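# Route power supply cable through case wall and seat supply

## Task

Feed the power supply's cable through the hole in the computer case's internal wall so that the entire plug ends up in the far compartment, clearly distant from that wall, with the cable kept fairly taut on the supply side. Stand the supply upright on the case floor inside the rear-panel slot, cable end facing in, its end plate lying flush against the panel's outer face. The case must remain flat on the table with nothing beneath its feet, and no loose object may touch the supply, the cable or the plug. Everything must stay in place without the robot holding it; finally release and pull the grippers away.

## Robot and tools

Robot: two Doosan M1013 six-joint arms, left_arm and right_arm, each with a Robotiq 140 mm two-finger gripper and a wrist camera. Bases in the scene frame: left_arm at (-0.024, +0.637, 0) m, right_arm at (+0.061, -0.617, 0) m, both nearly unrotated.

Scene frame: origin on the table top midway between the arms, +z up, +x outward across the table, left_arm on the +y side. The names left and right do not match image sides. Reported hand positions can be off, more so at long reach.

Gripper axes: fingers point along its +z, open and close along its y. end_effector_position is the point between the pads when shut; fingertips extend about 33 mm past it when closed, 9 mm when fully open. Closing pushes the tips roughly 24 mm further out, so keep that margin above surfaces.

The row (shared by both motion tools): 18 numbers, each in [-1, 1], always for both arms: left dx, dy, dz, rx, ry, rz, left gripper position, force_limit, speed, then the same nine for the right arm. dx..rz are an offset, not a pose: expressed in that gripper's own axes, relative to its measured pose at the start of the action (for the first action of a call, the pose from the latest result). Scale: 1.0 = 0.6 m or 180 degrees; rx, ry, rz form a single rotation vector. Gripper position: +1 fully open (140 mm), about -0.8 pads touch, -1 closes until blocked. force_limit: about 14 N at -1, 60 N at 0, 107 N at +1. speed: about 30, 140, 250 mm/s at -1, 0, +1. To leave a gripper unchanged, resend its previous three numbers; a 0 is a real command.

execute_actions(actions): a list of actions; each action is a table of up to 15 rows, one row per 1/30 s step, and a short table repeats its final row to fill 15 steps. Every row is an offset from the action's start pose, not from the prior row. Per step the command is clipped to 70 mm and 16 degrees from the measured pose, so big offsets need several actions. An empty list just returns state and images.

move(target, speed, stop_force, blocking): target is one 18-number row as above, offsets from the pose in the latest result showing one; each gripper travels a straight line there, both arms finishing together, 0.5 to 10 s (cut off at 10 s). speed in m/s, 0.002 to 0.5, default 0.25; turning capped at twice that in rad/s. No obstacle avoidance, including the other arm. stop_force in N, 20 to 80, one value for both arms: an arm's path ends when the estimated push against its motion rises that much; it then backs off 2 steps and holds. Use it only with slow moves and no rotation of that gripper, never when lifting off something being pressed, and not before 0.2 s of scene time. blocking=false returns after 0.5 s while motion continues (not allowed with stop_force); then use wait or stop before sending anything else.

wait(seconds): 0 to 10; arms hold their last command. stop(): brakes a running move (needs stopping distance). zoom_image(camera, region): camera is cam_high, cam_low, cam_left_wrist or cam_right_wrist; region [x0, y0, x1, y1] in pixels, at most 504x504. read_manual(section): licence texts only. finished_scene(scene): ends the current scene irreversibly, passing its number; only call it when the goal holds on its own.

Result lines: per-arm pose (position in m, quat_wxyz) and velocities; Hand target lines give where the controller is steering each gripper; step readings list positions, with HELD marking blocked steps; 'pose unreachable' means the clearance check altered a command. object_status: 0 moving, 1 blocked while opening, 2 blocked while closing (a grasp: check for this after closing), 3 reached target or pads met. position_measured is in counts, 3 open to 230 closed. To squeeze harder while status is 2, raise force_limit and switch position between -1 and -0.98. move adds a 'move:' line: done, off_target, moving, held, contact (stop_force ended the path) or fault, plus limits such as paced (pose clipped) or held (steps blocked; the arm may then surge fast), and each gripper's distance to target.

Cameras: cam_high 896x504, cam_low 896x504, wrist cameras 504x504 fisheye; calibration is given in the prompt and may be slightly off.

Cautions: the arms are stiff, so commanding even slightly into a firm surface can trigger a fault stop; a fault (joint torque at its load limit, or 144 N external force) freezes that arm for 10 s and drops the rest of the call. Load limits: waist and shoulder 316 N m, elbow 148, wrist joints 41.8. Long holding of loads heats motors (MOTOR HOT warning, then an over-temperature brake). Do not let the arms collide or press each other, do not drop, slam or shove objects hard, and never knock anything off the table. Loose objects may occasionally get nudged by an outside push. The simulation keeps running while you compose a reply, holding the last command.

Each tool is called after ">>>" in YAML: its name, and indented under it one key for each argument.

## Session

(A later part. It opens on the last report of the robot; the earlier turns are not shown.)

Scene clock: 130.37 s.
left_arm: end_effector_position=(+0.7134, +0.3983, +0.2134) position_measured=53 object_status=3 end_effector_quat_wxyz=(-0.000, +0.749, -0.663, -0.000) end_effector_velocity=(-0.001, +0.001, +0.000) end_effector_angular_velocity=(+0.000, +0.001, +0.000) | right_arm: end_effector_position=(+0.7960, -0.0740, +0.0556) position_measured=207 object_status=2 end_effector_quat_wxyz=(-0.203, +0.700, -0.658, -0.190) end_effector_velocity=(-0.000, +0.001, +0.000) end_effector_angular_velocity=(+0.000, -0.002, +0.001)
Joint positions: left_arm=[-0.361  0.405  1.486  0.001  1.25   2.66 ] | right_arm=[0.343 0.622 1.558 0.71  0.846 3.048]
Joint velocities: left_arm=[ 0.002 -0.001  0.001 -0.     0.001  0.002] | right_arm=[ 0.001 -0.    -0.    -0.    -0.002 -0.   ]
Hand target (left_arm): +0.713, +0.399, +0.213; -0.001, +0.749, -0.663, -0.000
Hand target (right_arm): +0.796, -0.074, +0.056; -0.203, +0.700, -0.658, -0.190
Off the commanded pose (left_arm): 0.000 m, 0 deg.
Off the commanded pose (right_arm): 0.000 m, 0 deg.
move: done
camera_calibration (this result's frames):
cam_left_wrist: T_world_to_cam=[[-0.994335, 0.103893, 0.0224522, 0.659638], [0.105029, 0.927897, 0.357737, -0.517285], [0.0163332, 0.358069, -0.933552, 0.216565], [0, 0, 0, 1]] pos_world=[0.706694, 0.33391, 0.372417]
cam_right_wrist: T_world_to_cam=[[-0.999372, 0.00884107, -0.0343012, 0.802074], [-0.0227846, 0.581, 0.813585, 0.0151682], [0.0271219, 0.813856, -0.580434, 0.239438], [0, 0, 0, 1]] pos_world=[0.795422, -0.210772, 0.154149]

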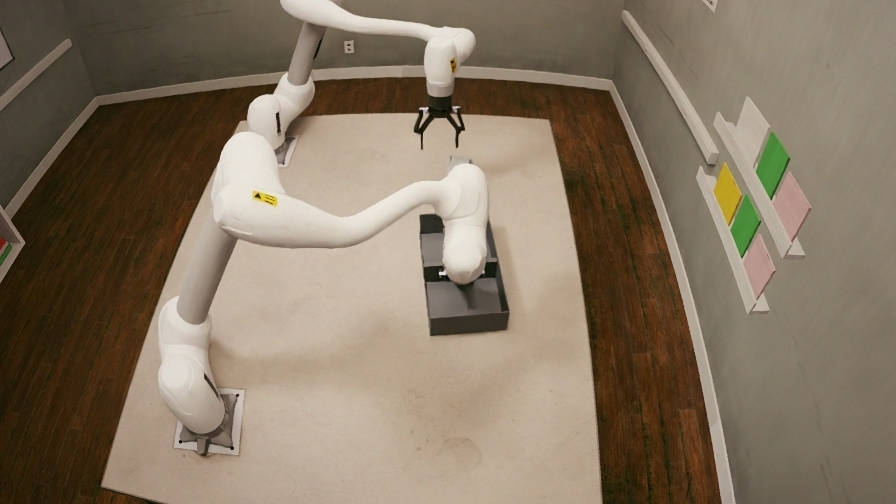

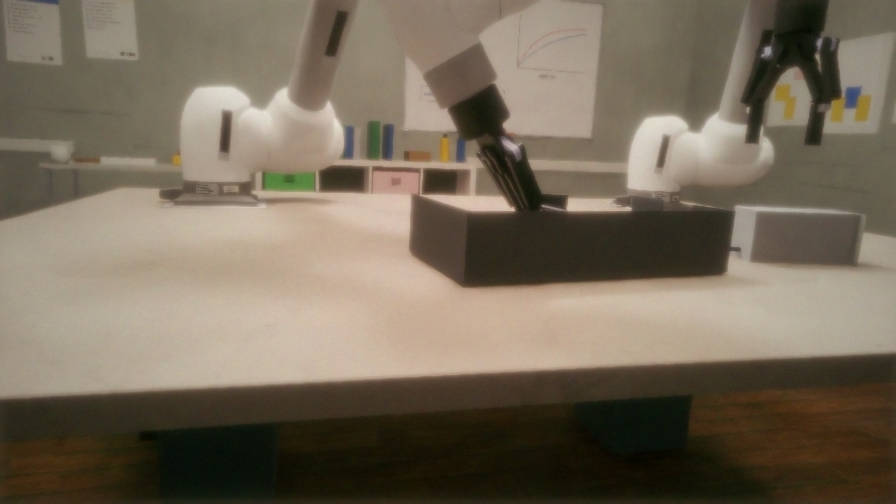

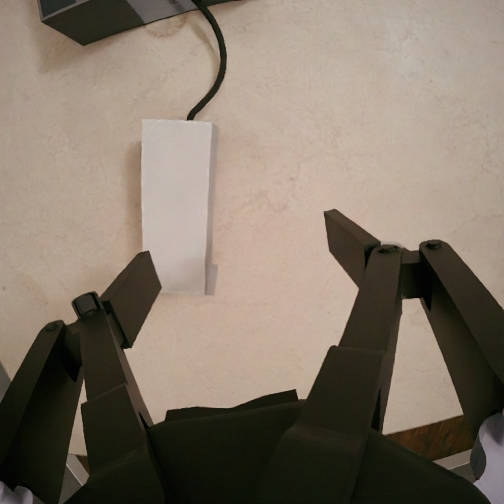

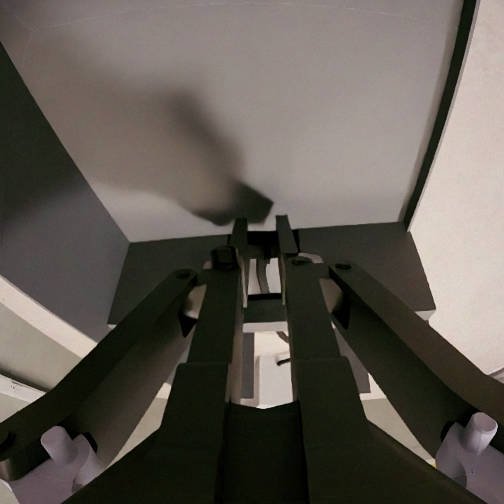

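>>> move:
  target: [0.012,-0.118,0.13,0,0,0.1,0.6,0,0,0,0,0,0,0,0,-1,0,-0.5]
  speed: 0.15

>>> move:
  target: [0,0,0.125,0,0,0,0.6,0,0,0,0,0,0,0,0,-1,0,-0.5]
  speed: 0.06

>>> move:
  target: [0,0,0,0,0,0,-1,0.3,-0.3,0,0,0,0,0,0,-1,0,-0.5]

>>> move:
  target: [0.1,0,-0.175,0,0,-0.1,-1,0.3,-0.3,0,0,0,0,0,0,-1,0,-0.5]
  speed: 0.1

Scene clock: 143.73 s.
left_arm: end_effector_position=(+0.7843, +0.3999, +0.1355) position_measured=53 object_status=3 end_effector_quat_wxyz=(+0.000, -0.636, +0.771, +0.000) end_effector_velocity=(+0.001, -0.001, -0.001) end_effector_angular_velocity=(-0.002, -0.000, -0.005) | right_arm: end_effector_position=(+0.7960, -0.0740, +0.0556) position_measured=207 object_status=2 end_effector_quat_wxyz=(-0.203, +0.700, -0.658, -0.190) end_effector_velocity=(-0.001, +0.001, -0.000) end_effector_angular_velocity=(-0.000, -0.000, +0.002)
Joint positions: left_arm=[-0.33   0.552  1.408  0.001  1.181  3.005] | right_arm=[0.343 0.622 1.558 0.71  0.846 3.048]
Joint velocities: left_arm=[ 0.     0.003 -0.002 -0.002 -0.001  0.006] | right_arm=[ 0.001 -0.     0.    -0.001 -0.     0.   ]
Hand target (left_arm): +0.784, +0.400, +0.135; +0.000, -0.636, +0.772, +0.000
Hand target (right_arm): +0.796, -0.074, +0.056; -0.203, +0.700, -0.658, -0.190
Off the commanded pose (left_arm): 0.000 m, 0 deg.
Off the commanded pose (right_arm): 0.000 m, 0 deg.
move: done
camera_calibration (this result's frames):
cam_left_wrist: T_world_to_cam=[[-0.913696, 0.405758, 0.0228207, 0.547742], [0.386451, 0.850098, 0.357755, -0.687957], [0.125762, 0.335698, -0.933537, 0.0651927], [0, 0, 0, 1]] pos_world=[0.758132, 0.340696, 0.29448]
cam_right_wrist: T_world_to_cam=[[-0.999372, 0.00884116, -0.0343011, 0.802074], [-0.0227845, 0.581, 0.813585, 0.015168], [0.027122, 0.813856, -0.580434, 0.239438], [0, 0, 0, 1]] pos_world=[0.795422, -0.210772, 0.154149]

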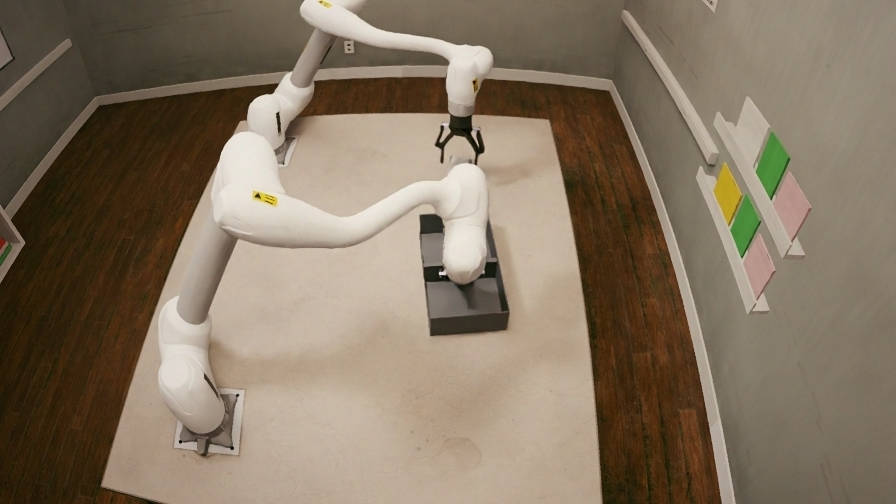

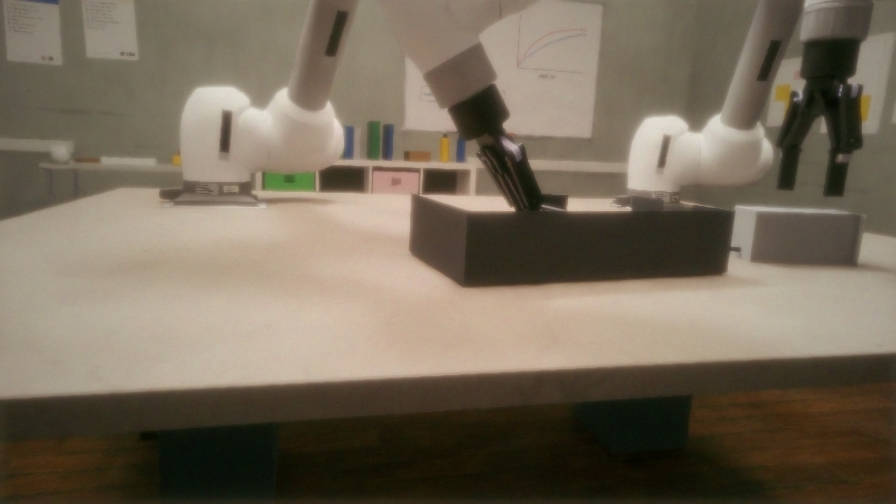

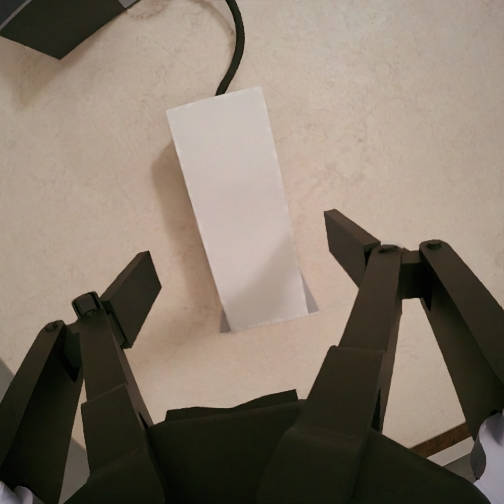

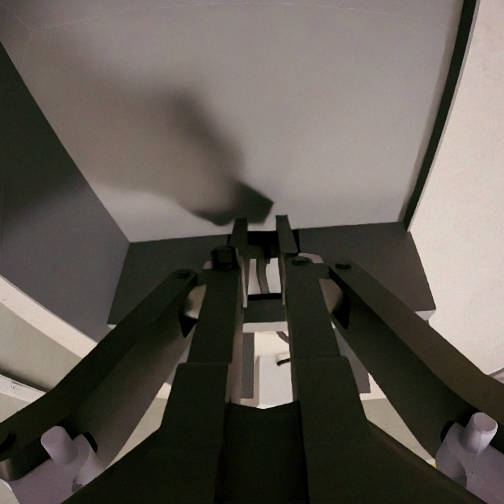

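Scene clock: 145.37 s.
left_arm: end_effector_position=(+0.7842, +0.4000, +0.0606) position_measured=53 object_status=3 end_effector_quat_wxyz=(+0.000, -0.636, +0.772, +0.000) end_effector_velocity=(-0.001, -0.000, -0.002) end_effector_angular_velocity=(-0.001, +0.001, +0.001) | right_arm: end_effector_position=(+0.7960, -0.0740, +0.0556) position_measured=207 object_status=2 end_effector_quat_wxyz=(-0.203, +0.700, -0.658, -0.190) end_effector_velocity=(-0.001, +0.002, +0.000) end_effector_angular_velocity=(+0.000, -0.000, +0.003)
Joint positions: left_arm=[-0.33   0.605  1.469  0.001  1.068  3.005] | right_arm=[0.343 0.622 1.558 0.71  0.846 3.048]
Joint velocities: left_arm=[-0.     0.001  0.002 -0.001 -0.003 -0.   ] | right_arm=[ 0.002 -0.    -0.001 -0.     0.001  0.   ]
Hand target (left_arm): +0.784, +0.400, +0.060; +0.000, -0.636, +0.772, +0.000
Hand target (right_arm): +0.796, -0.074, +0.056; -0.203, +0.700, -0.658, -0.190
Off the commanded pose (left_arm): 0.000 m, 0 deg.
Off the commanded pose (right_arm): 0.000 m, 0 deg.
move: done
camera_calibration (this result's frames):
cam_left_wrist: T_world_to_cam=[[-0.913649, 0.405864, 0.0227968, 0.549299], [0.386552, 0.850085, 0.357678, -0.661221], [0.125789, 0.335604, -0.933567, -0.00468417], [0, 0, 0, 1]] pos_world=[0.758052, 0.340725, 0.219609]
cam_right_wrist: T_world_to_cam=[[-0.999372, 0.00884127, -0.0343012, 0.802074], [-0.0227844, 0.581, 0.813585, 0.015168], [0.0271221, 0.813856, -0.580434, 0.239438], [0, 0, 0, 1]] pos_world=[0.795422, -0.210772, 0.154149]

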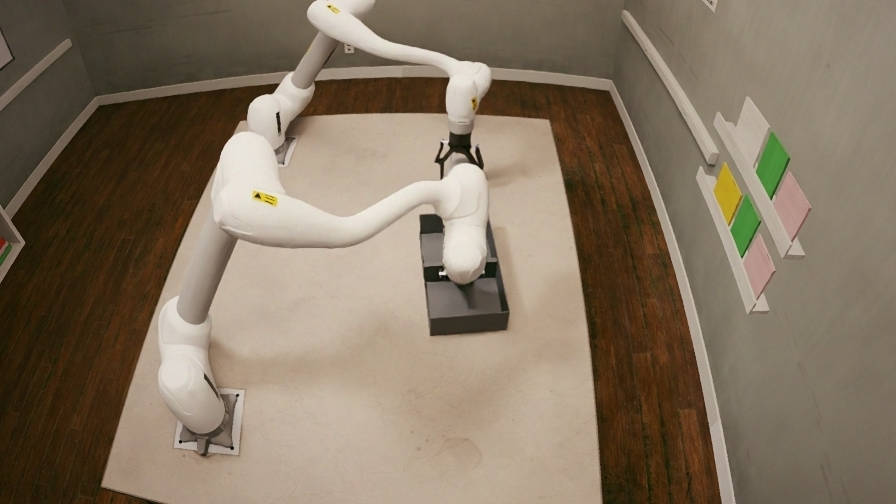

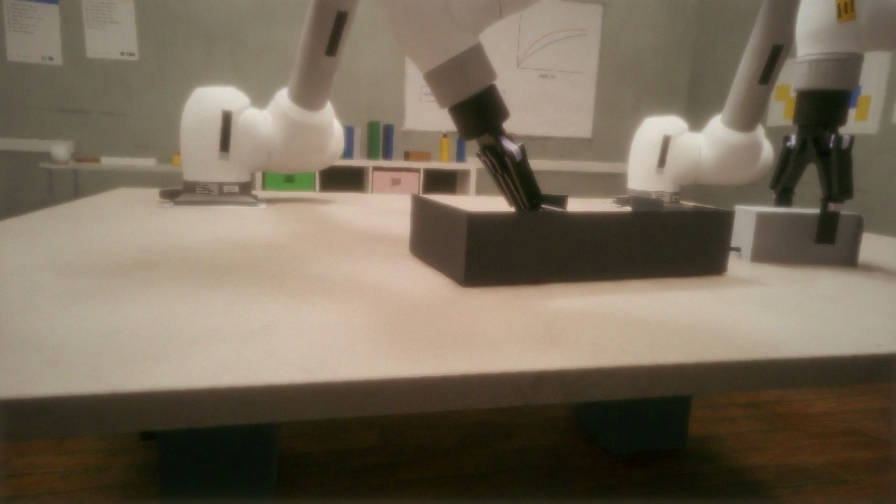

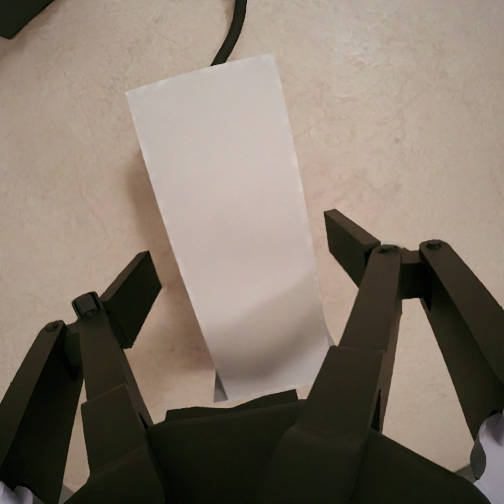

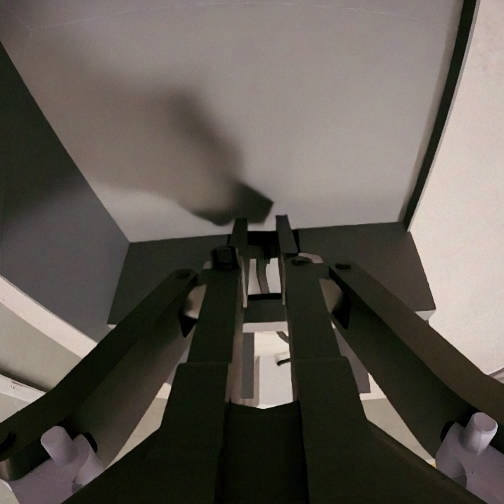

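Scene clock: 146.07 s.
left_arm: end_effector_position=(+0.7842, +0.4000, +0.0606) position_measured=135 object_status=2 end_effector_quat_wxyz=(+0.000, -0.636, +0.772, +0.000) end_effector_velocity=(-0.000, +0.000, -0.001) end_effector_angular_velocity=(+0.000, +0.002, +0.001) | right_arm: end_effector_position=(+0.7960, -0.0740, +0.0556) position_measured=207 object_status=2 end_effector_quat_wxyz=(-0.203, +0.700, -0.658, -0.190) end_effector_velocity=(-0.000, -0.000, -0.000) end_effector_angular_velocity=(-0.000, +0.001, +0.000)
Joint positions: left_arm=[-0.33   0.605  1.469  0.001  1.068  3.005] | right_arm=[0.343 0.622 1.558 0.71  0.846 3.048]
Joint velocities: left_arm=[ 0.     0.001 -0.    -0.001  0.001 -0.   ] | right_arm=[-0.     0.    -0.    -0.     0.001  0.   ]
Hand target (left_arm): +0.784, +0.400, +0.061; +0.000, -0.636, +0.772, +0.000
Hand target (right_arm): +0.796, -0.074, +0.056; -0.203, +0.700, -0.658, -0.190
Off the commanded pose (left_arm): 0.000 m, 0 deg.
Off the commanded pose (right_arm): 0.000 m, 0 deg.
move: done
camera_calibration (this result's frames):
cam_left_wrist: T_world_to_cam=[[-0.913652, 0.405857, 0.0228168, 0.549296], [0.386552, 0.850085, 0.357676, -0.661207], [0.125769, 0.335612, -0.933567, -0.00470465], [0, 0, 0, 1]] pos_world=[0.758048, 0.340726, 0.219573]
cam_right_wrist: T_world_to_cam=[[-0.999372, 0.00884125, -0.0343012, 0.802074], [-0.0227845, 0.581, 0.813585, 0.015168], [0.0271221, 0.813856, -0.580434, 0.239438], [0, 0, 0, 1]] pos_world=[0.795422, -0.210772, 0.154149]

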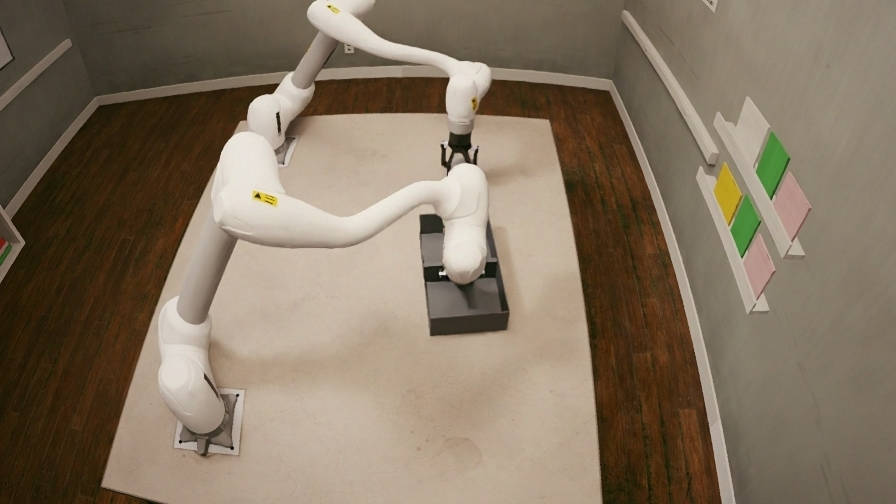

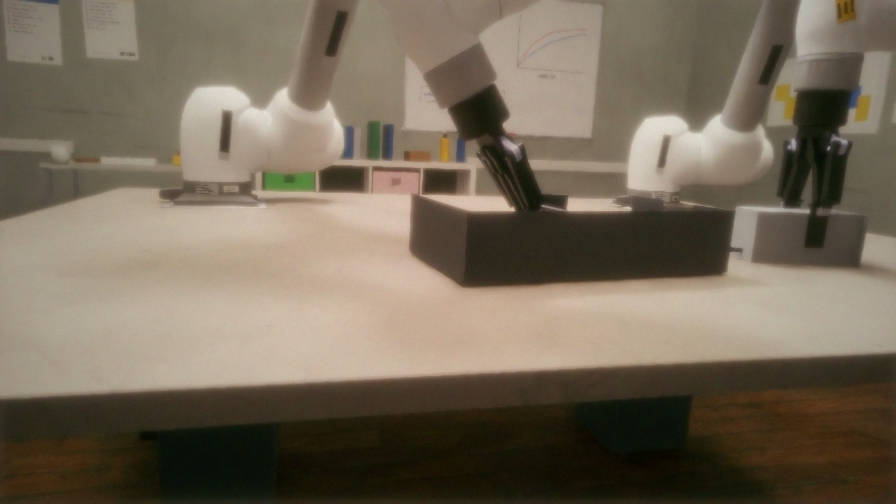

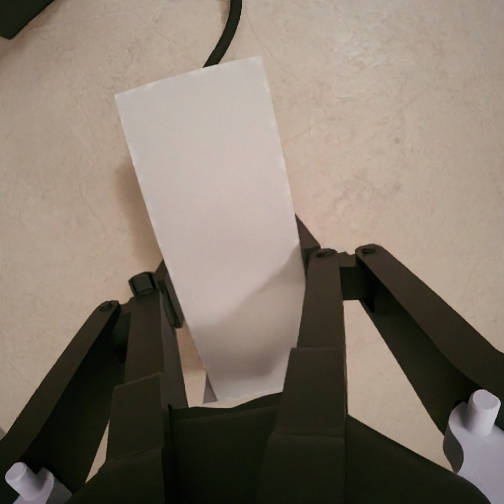

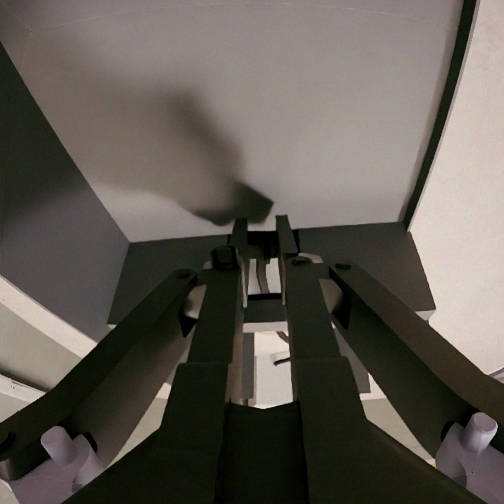

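Scene clock: 148.03 s.
left_arm: end_effector_position=(+0.7730, +0.3411, +0.1654) position_measured=135 object_status=2 end_effector_quat_wxyz=(-0.000, +0.749, -0.663, -0.000) end_effector_velocity=(+0.002, -0.001, +0.003) end_effector_angular_velocity=(+0.001, -0.005, +0.004) | right_arm: end_effector_position=(+0.7960, -0.0740, +0.0556) position_measured=207 object_status=2 end_effector_quat_wxyz=(-0.203, +0.700, -0.658, -0.190) end_effector_velocity=(+0.001, -0.001, -0.000) end_effector_angular_velocity=(-0.000, -0.000, -0.001)
Joint positions: left_arm=[-0.4    0.547  1.36   0.001  1.235  2.622] | right_arm=[0.343 0.622 1.558 0.71  0.846 3.048]
Joint velocities: left_arm=[-0.001 -0.001 -0.004  0.002  0.001 -0.005] | right_arm=[-0.001  0.    -0.    -0.     0.    -0.001]
Hand target (left_arm): +0.773, +0.341, +0.166; -0.000, +0.749, -0.662, -0.000
Hand target (right_arm): +0.796, -0.074, +0.056; -0.203, +0.700, -0.658, -0.190
Off the commanded pose (left_arm): 0.000 m, 0 deg.
Off the commanded pose (right_arm): 0.000 m, 0 deg.
move: done
camera_calibration (this result's frames):
cam_left_wrist: T_world_to_cam=[[-0.994353, 0.103734, 0.0223894, 0.72609], [0.10486, 0.927962, 0.357618, -0.453135], [0.0163207, 0.357946, -0.9336, 0.191365], [0, 0, 0, 1]] pos_world=[0.766382, 0.276673, 0.324451]
cam_right_wrist: T_world_to_cam=[[-0.999372, 0.00884109, -0.0343009, 0.802074], [-0.0227843, 0.581, 0.813585, 0.015168], [0.0271218, 0.813856, -0.580434, 0.239438], [0, 0, 0, 1]] pos_world=[0.795422, -0.210772, 0.154149]

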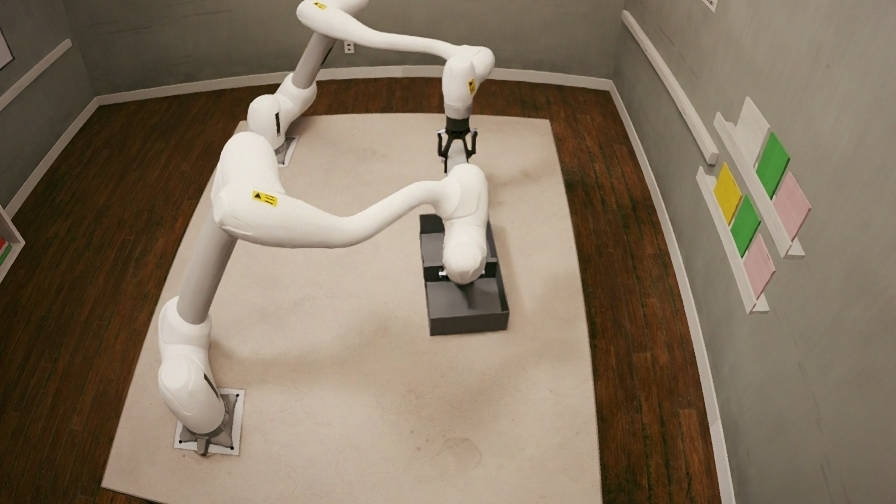

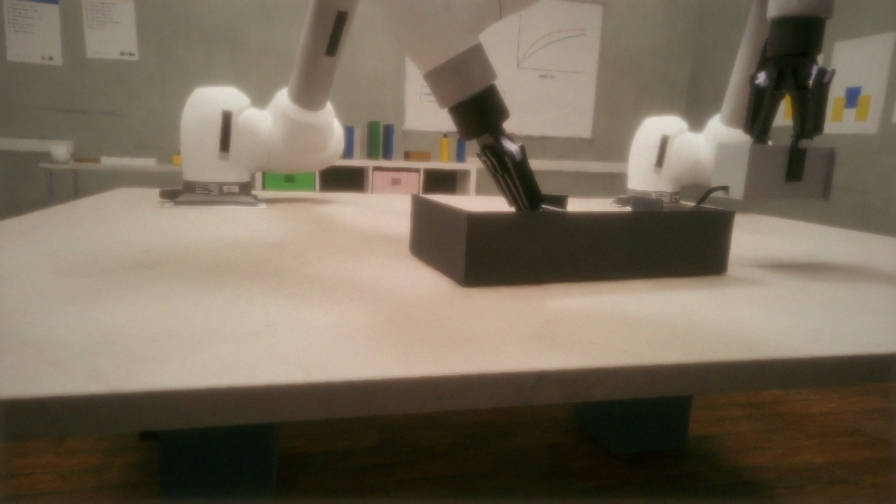

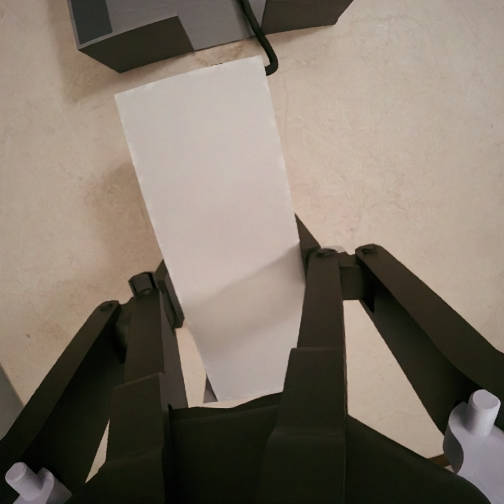

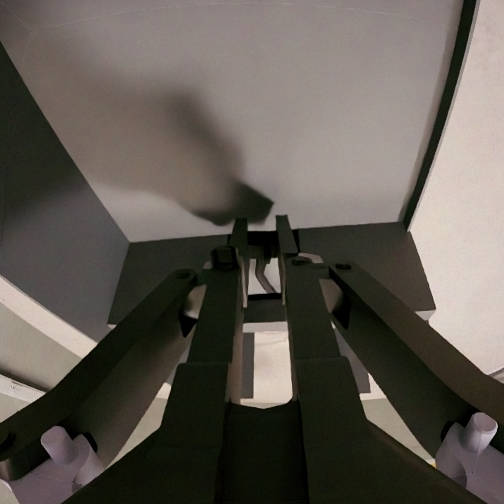

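>>> move:
  target: [0.33,0.033,0,0,0,0,-1,0.3,-0.3,0.123,0,-0.178,0,0,0,-1,0,-0.5]
  speed: 0.08

Scene clock: 159.37 s.
left_arm: end_effector_position=(+0.7779, +0.1422, +0.1654) position_measured=135 object_status=2 end_effector_quat_wxyz=(-0.000, +0.749, -0.662, -0.000) end_effector_velocity=(+0.000, -0.002, -0.002) end_effector_angular_velocity=(+0.001, +0.000, -0.001) | right_arm: end_effector_position=(+0.8006, -0.1933, +0.1065) position_measured=207 object_status=2 end_effector_quat_wxyz=(-0.203, +0.700, -0.658, -0.190) end_effector_velocity=(-0.000, -0.001, +0.001) end_effector_angular_velocity=(+0.001, +0.001, +0.000)
Joint positions: left_arm=[-0.593  0.698  1.106  0.001  1.337  2.429] | right_arm=[0.2   0.52  1.623 0.683 0.95  2.962]
Joint velocities: left_arm=[-0.001  0.003 -0.002  0.    -0.    -0.001] | right_arm=[-0.001 -0.001 -0.     0.     0.002 -0.   ]
Hand target (left_arm): +0.778, +0.142, +0.165; -0.000, +0.749, -0.662, -0.000
Hand target (right_arm): +0.801, -0.193, +0.107; -0.203, +0.700, -0.658, -0.190
Off the commanded pose (left_arm): 0.000 m, 0 deg.
Off the commanded pose (right_arm): 0.000 m, 0 deg.
move: done
camera_calibration (this result's frames):
cam_left_wrist: T_world_to_cam=[[-0.994374, 0.103564, 0.0222541, 0.751645], [0.104661, 0.928147, 0.357196, -0.268921], [0.0163377, 0.357515, -0.933764, 0.262556], [0, 0, 0, 1]] pos_world=[0.771272, 0.0778871, 0.324496]
cam_right_wrist: T_world_to_cam=[[-0.999367, 0.00880667, -0.0344765, 0.809506], [-0.0229389, 0.581249, 0.813402, 0.0433501], [0.0272028, 0.813678, -0.580679, 0.365885], [0, 0, 0, 1]] pos_world=[0.800034, -0.330039, 0.20511]

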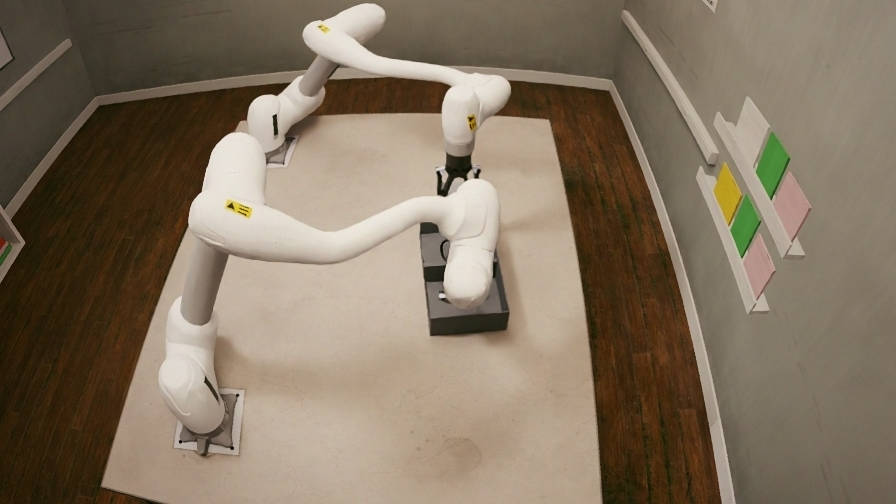

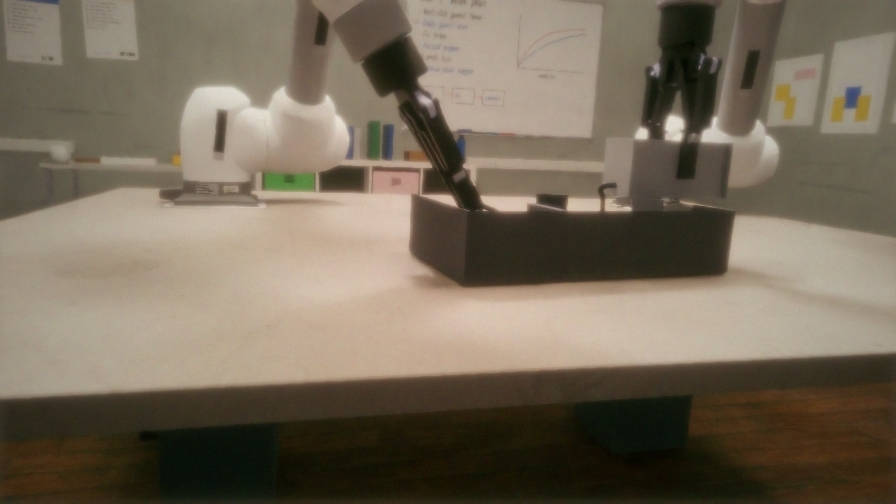

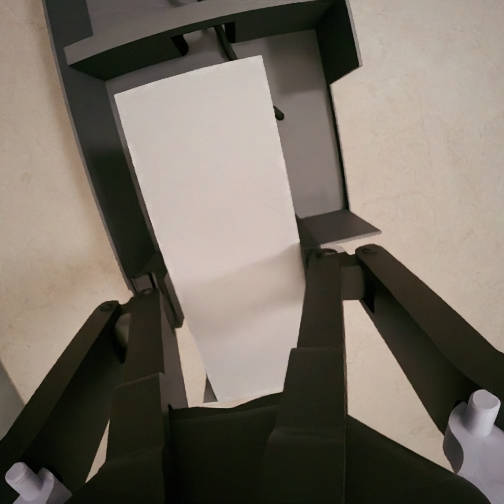

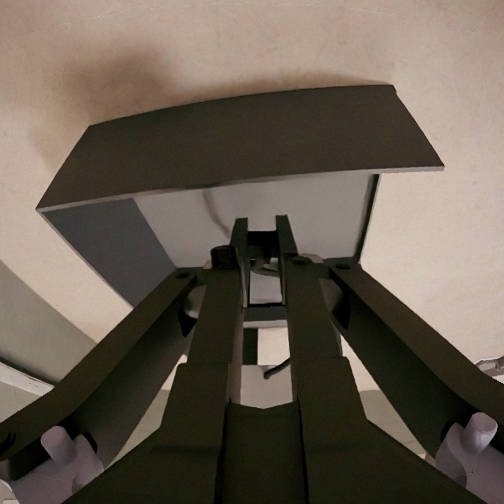

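>>> move:
  target: [0.042,0,0.015,0,0,0,-1,0.3,-0.3,-0.008,0,-0.22,0,0,0,-1,0,-0.5]
  speed: 0.05

>>> move:
  target: [0,0,0.06,0,0,0,-1,0.3,-0.3,0,0,0,0,0,0,-1,0,-0.5]
  speed: 0.01
  stop_force: 20

Scene clock: 169.90 s.
left_arm: end_effector_position=(+0.7811, +0.1172, +0.1565) position_measured=135 object_status=2 end_effector_quat_wxyz=(-0.000, +0.749, -0.662, -0.000) end_effector_velocity=(+0.000, -0.001, +0.000) end_effector_angular_velocity=(-0.001, -0.000, +0.001) | right_arm: end_effector_position=(+0.8002, -0.2596, +0.2206) position_measured=207 object_status=2 end_effector_quat_wxyz=(-0.203, +0.700, -0.658, -0.190) end_effector_velocity=(-0.000, -0.001, +0.002) end_effector_angular_velocity=(+0.000, +0.001, +0.000)
Joint positions: left_arm=[-0.612  0.73   1.067  0.001  1.345  2.409] | right_arm=[0.117 0.407 1.568 0.619 1.128 3.012]
Joint velocities: left_arm=[-0.     0.001 -0.001 -0.001 -0.    -0.001] | right_arm=[-0.001 -0.001 -0.001 -0.     0.004  0.   ]
Hand target (left_arm): +0.781, +0.117, +0.156; -0.000, +0.749, -0.662, -0.000
Hand target (right_arm): +0.800, -0.260, +0.221; -0.203, +0.700, -0.658, -0.190
Off the commanded pose (left_arm): 0.000 m, 0 deg.
Off the commanded pose (right_arm): 0.000 m, 0 deg.
move: done
camera_calibration (this result's frames):
cam_left_wrist: T_world_to_cam=[[-0.994375, 0.103551, 0.0222422, 0.75753], [0.104645, 0.928167, 0.35715, -0.242824], [0.0163388, 0.357469, -0.933782, 0.263057], [0, 0, 0, 1]] pos_world=[0.774382, 0.0529034, 0.315514]
cam_right_wrist: T_world_to_cam=[[-0.999365, 0.00871347, -0.0345464, 0.813566], [-0.0230465, 0.581352, 0.813326, -0.0107551], [0.0271705, 0.813606, -0.580782, 0.486166], [0, 0, 0, 1]] pos_world=[0.799592, -0.396383, 0.319209]

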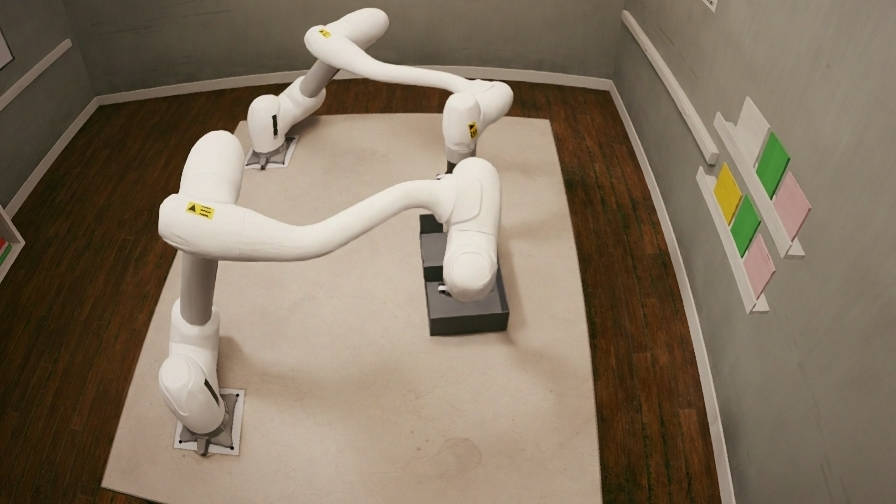

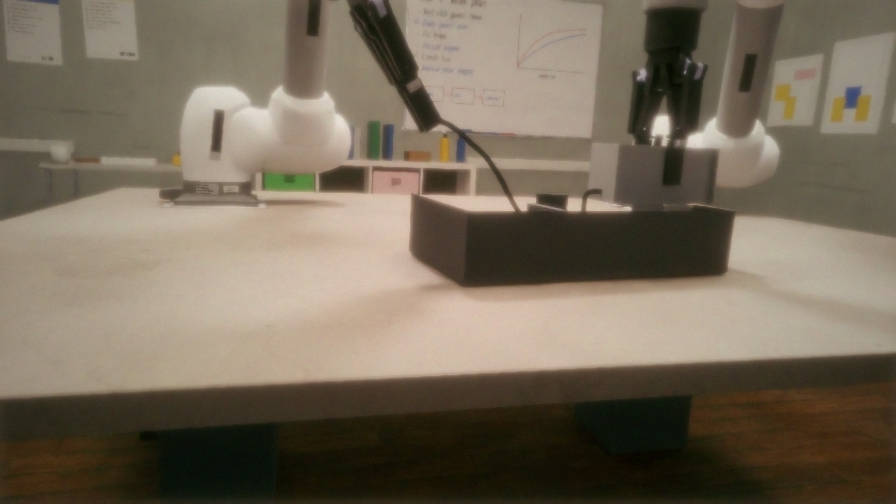

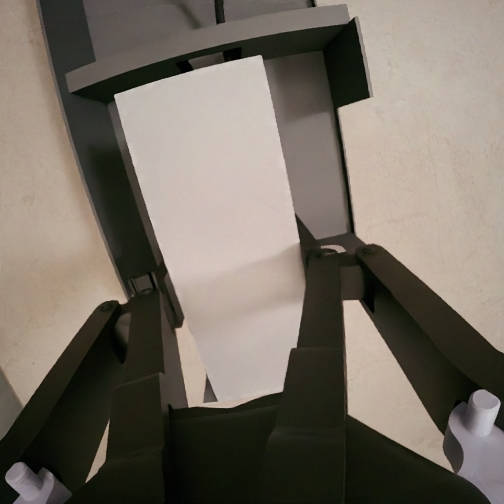

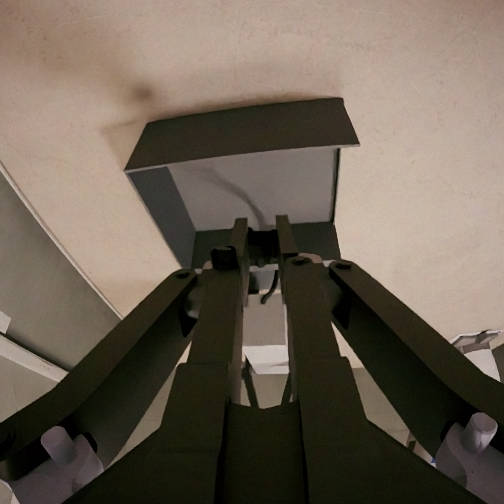

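Scene clock: 170.83 s.
left_arm: end_effector_position=(+0.7810, +0.1172, +0.1506) position_measured=135 object_status=2 end_effector_quat_wxyz=(-0.000, +0.749, -0.662, -0.000) end_effector_velocity=(+0.000, +0.001, +0.002) end_effector_angular_velocity=(+0.002, +0.000, +0.001) | right_arm: end_effector_position=(+0.8002, -0.2596, +0.2206) position_measured=207 object_status=2 end_effector_quat_wxyz=(-0.203, +0.700, -0.658, -0.190) end_effector_velocity=(-0.000, -0.000, -0.000) end_effector_angular_velocity=(-0.000, +0.001, -0.000)
Joint positions: left_arm=[-0.612  0.733  1.073  0.001  1.336  2.409] | right_arm=[0.117 0.407 1.568 0.619 1.128 3.012]
Joint velocities: left_arm=[ 0.001 -0.001 -0.003  0.001  0.004 -0.001] | right_arm=[-0.  0.  0. -0.  0. -0.]
Hand target (left_arm): +0.781, +0.117, +0.151; -0.000, +0.749, -0.662, +0.000
Hand target (right_arm): +0.800, -0.260, +0.221; -0.203, +0.700, -0.658, -0.190
Off the commanded pose (left_arm): 0.030 m, 0 deg.
Off the commanded pose (right_arm): 0.000 m, 0 deg.
move: contact (left_arm)
camera_calibration (this result's frames):
cam_left_wrist: T_world_to_cam=[[-0.994368, 0.103593, 0.0223984, 0.757594], [0.104739, 0.928144, 0.357182, -0.240743], [0.0162125, 0.357516, -0.933766, 0.257674], [0, 0, 0, 1]] pos_world=[0.774364, 0.0528402, 0.309627]
cam_right_wrist: T_world_to_cam=[[-0.999366, 0.00868963, -0.0345343, 0.813553], [-0.0230505, 0.581352, 0.813325, -0.0107727], [0.0271441, 0.813606, -0.580783, 0.486206], [0, 0, 0, 1]] pos_world=[0.799591, -0.396387, 0.319238]

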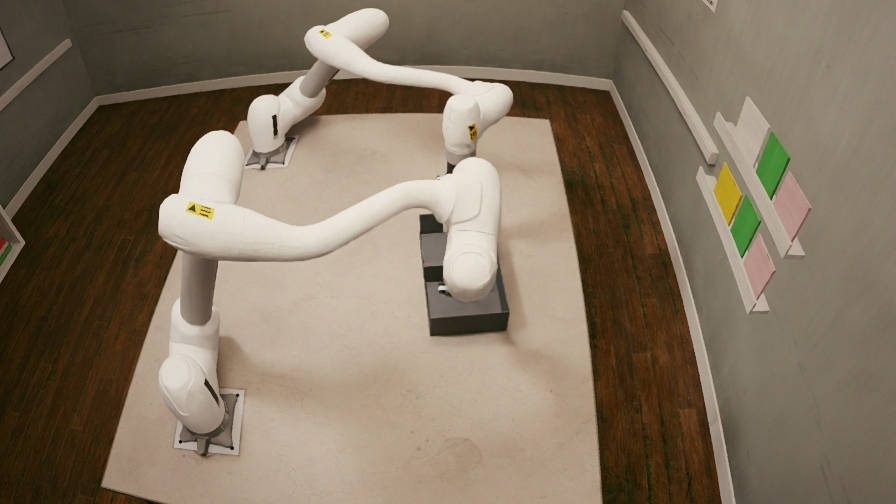

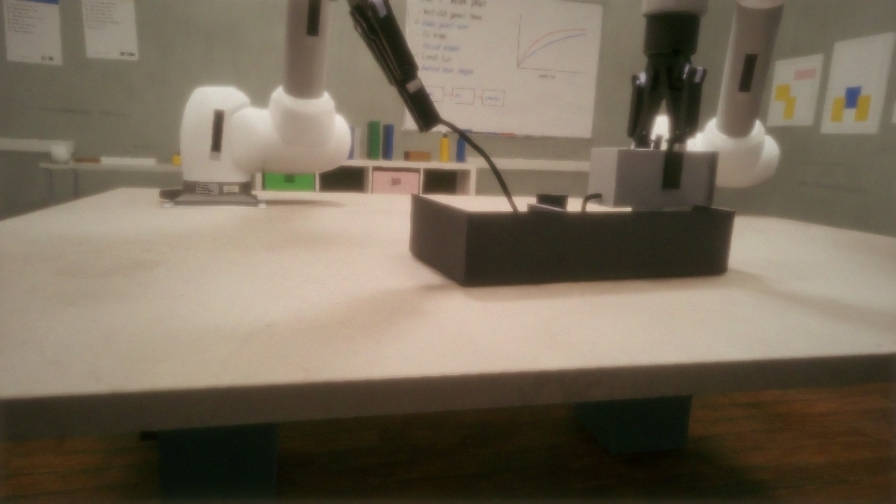

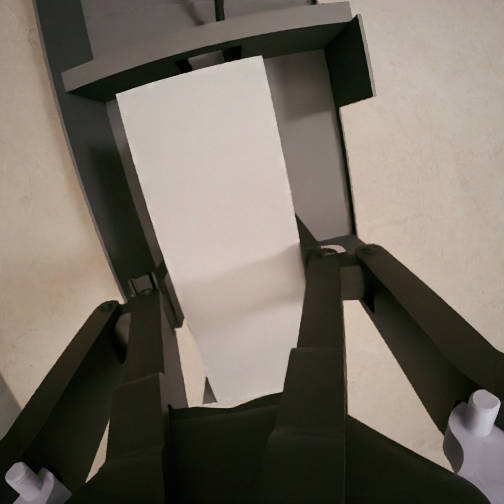

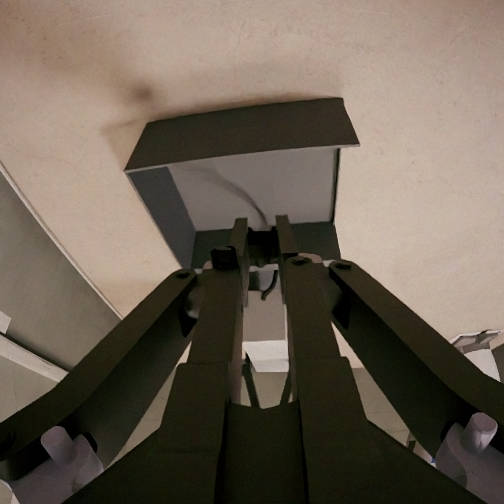

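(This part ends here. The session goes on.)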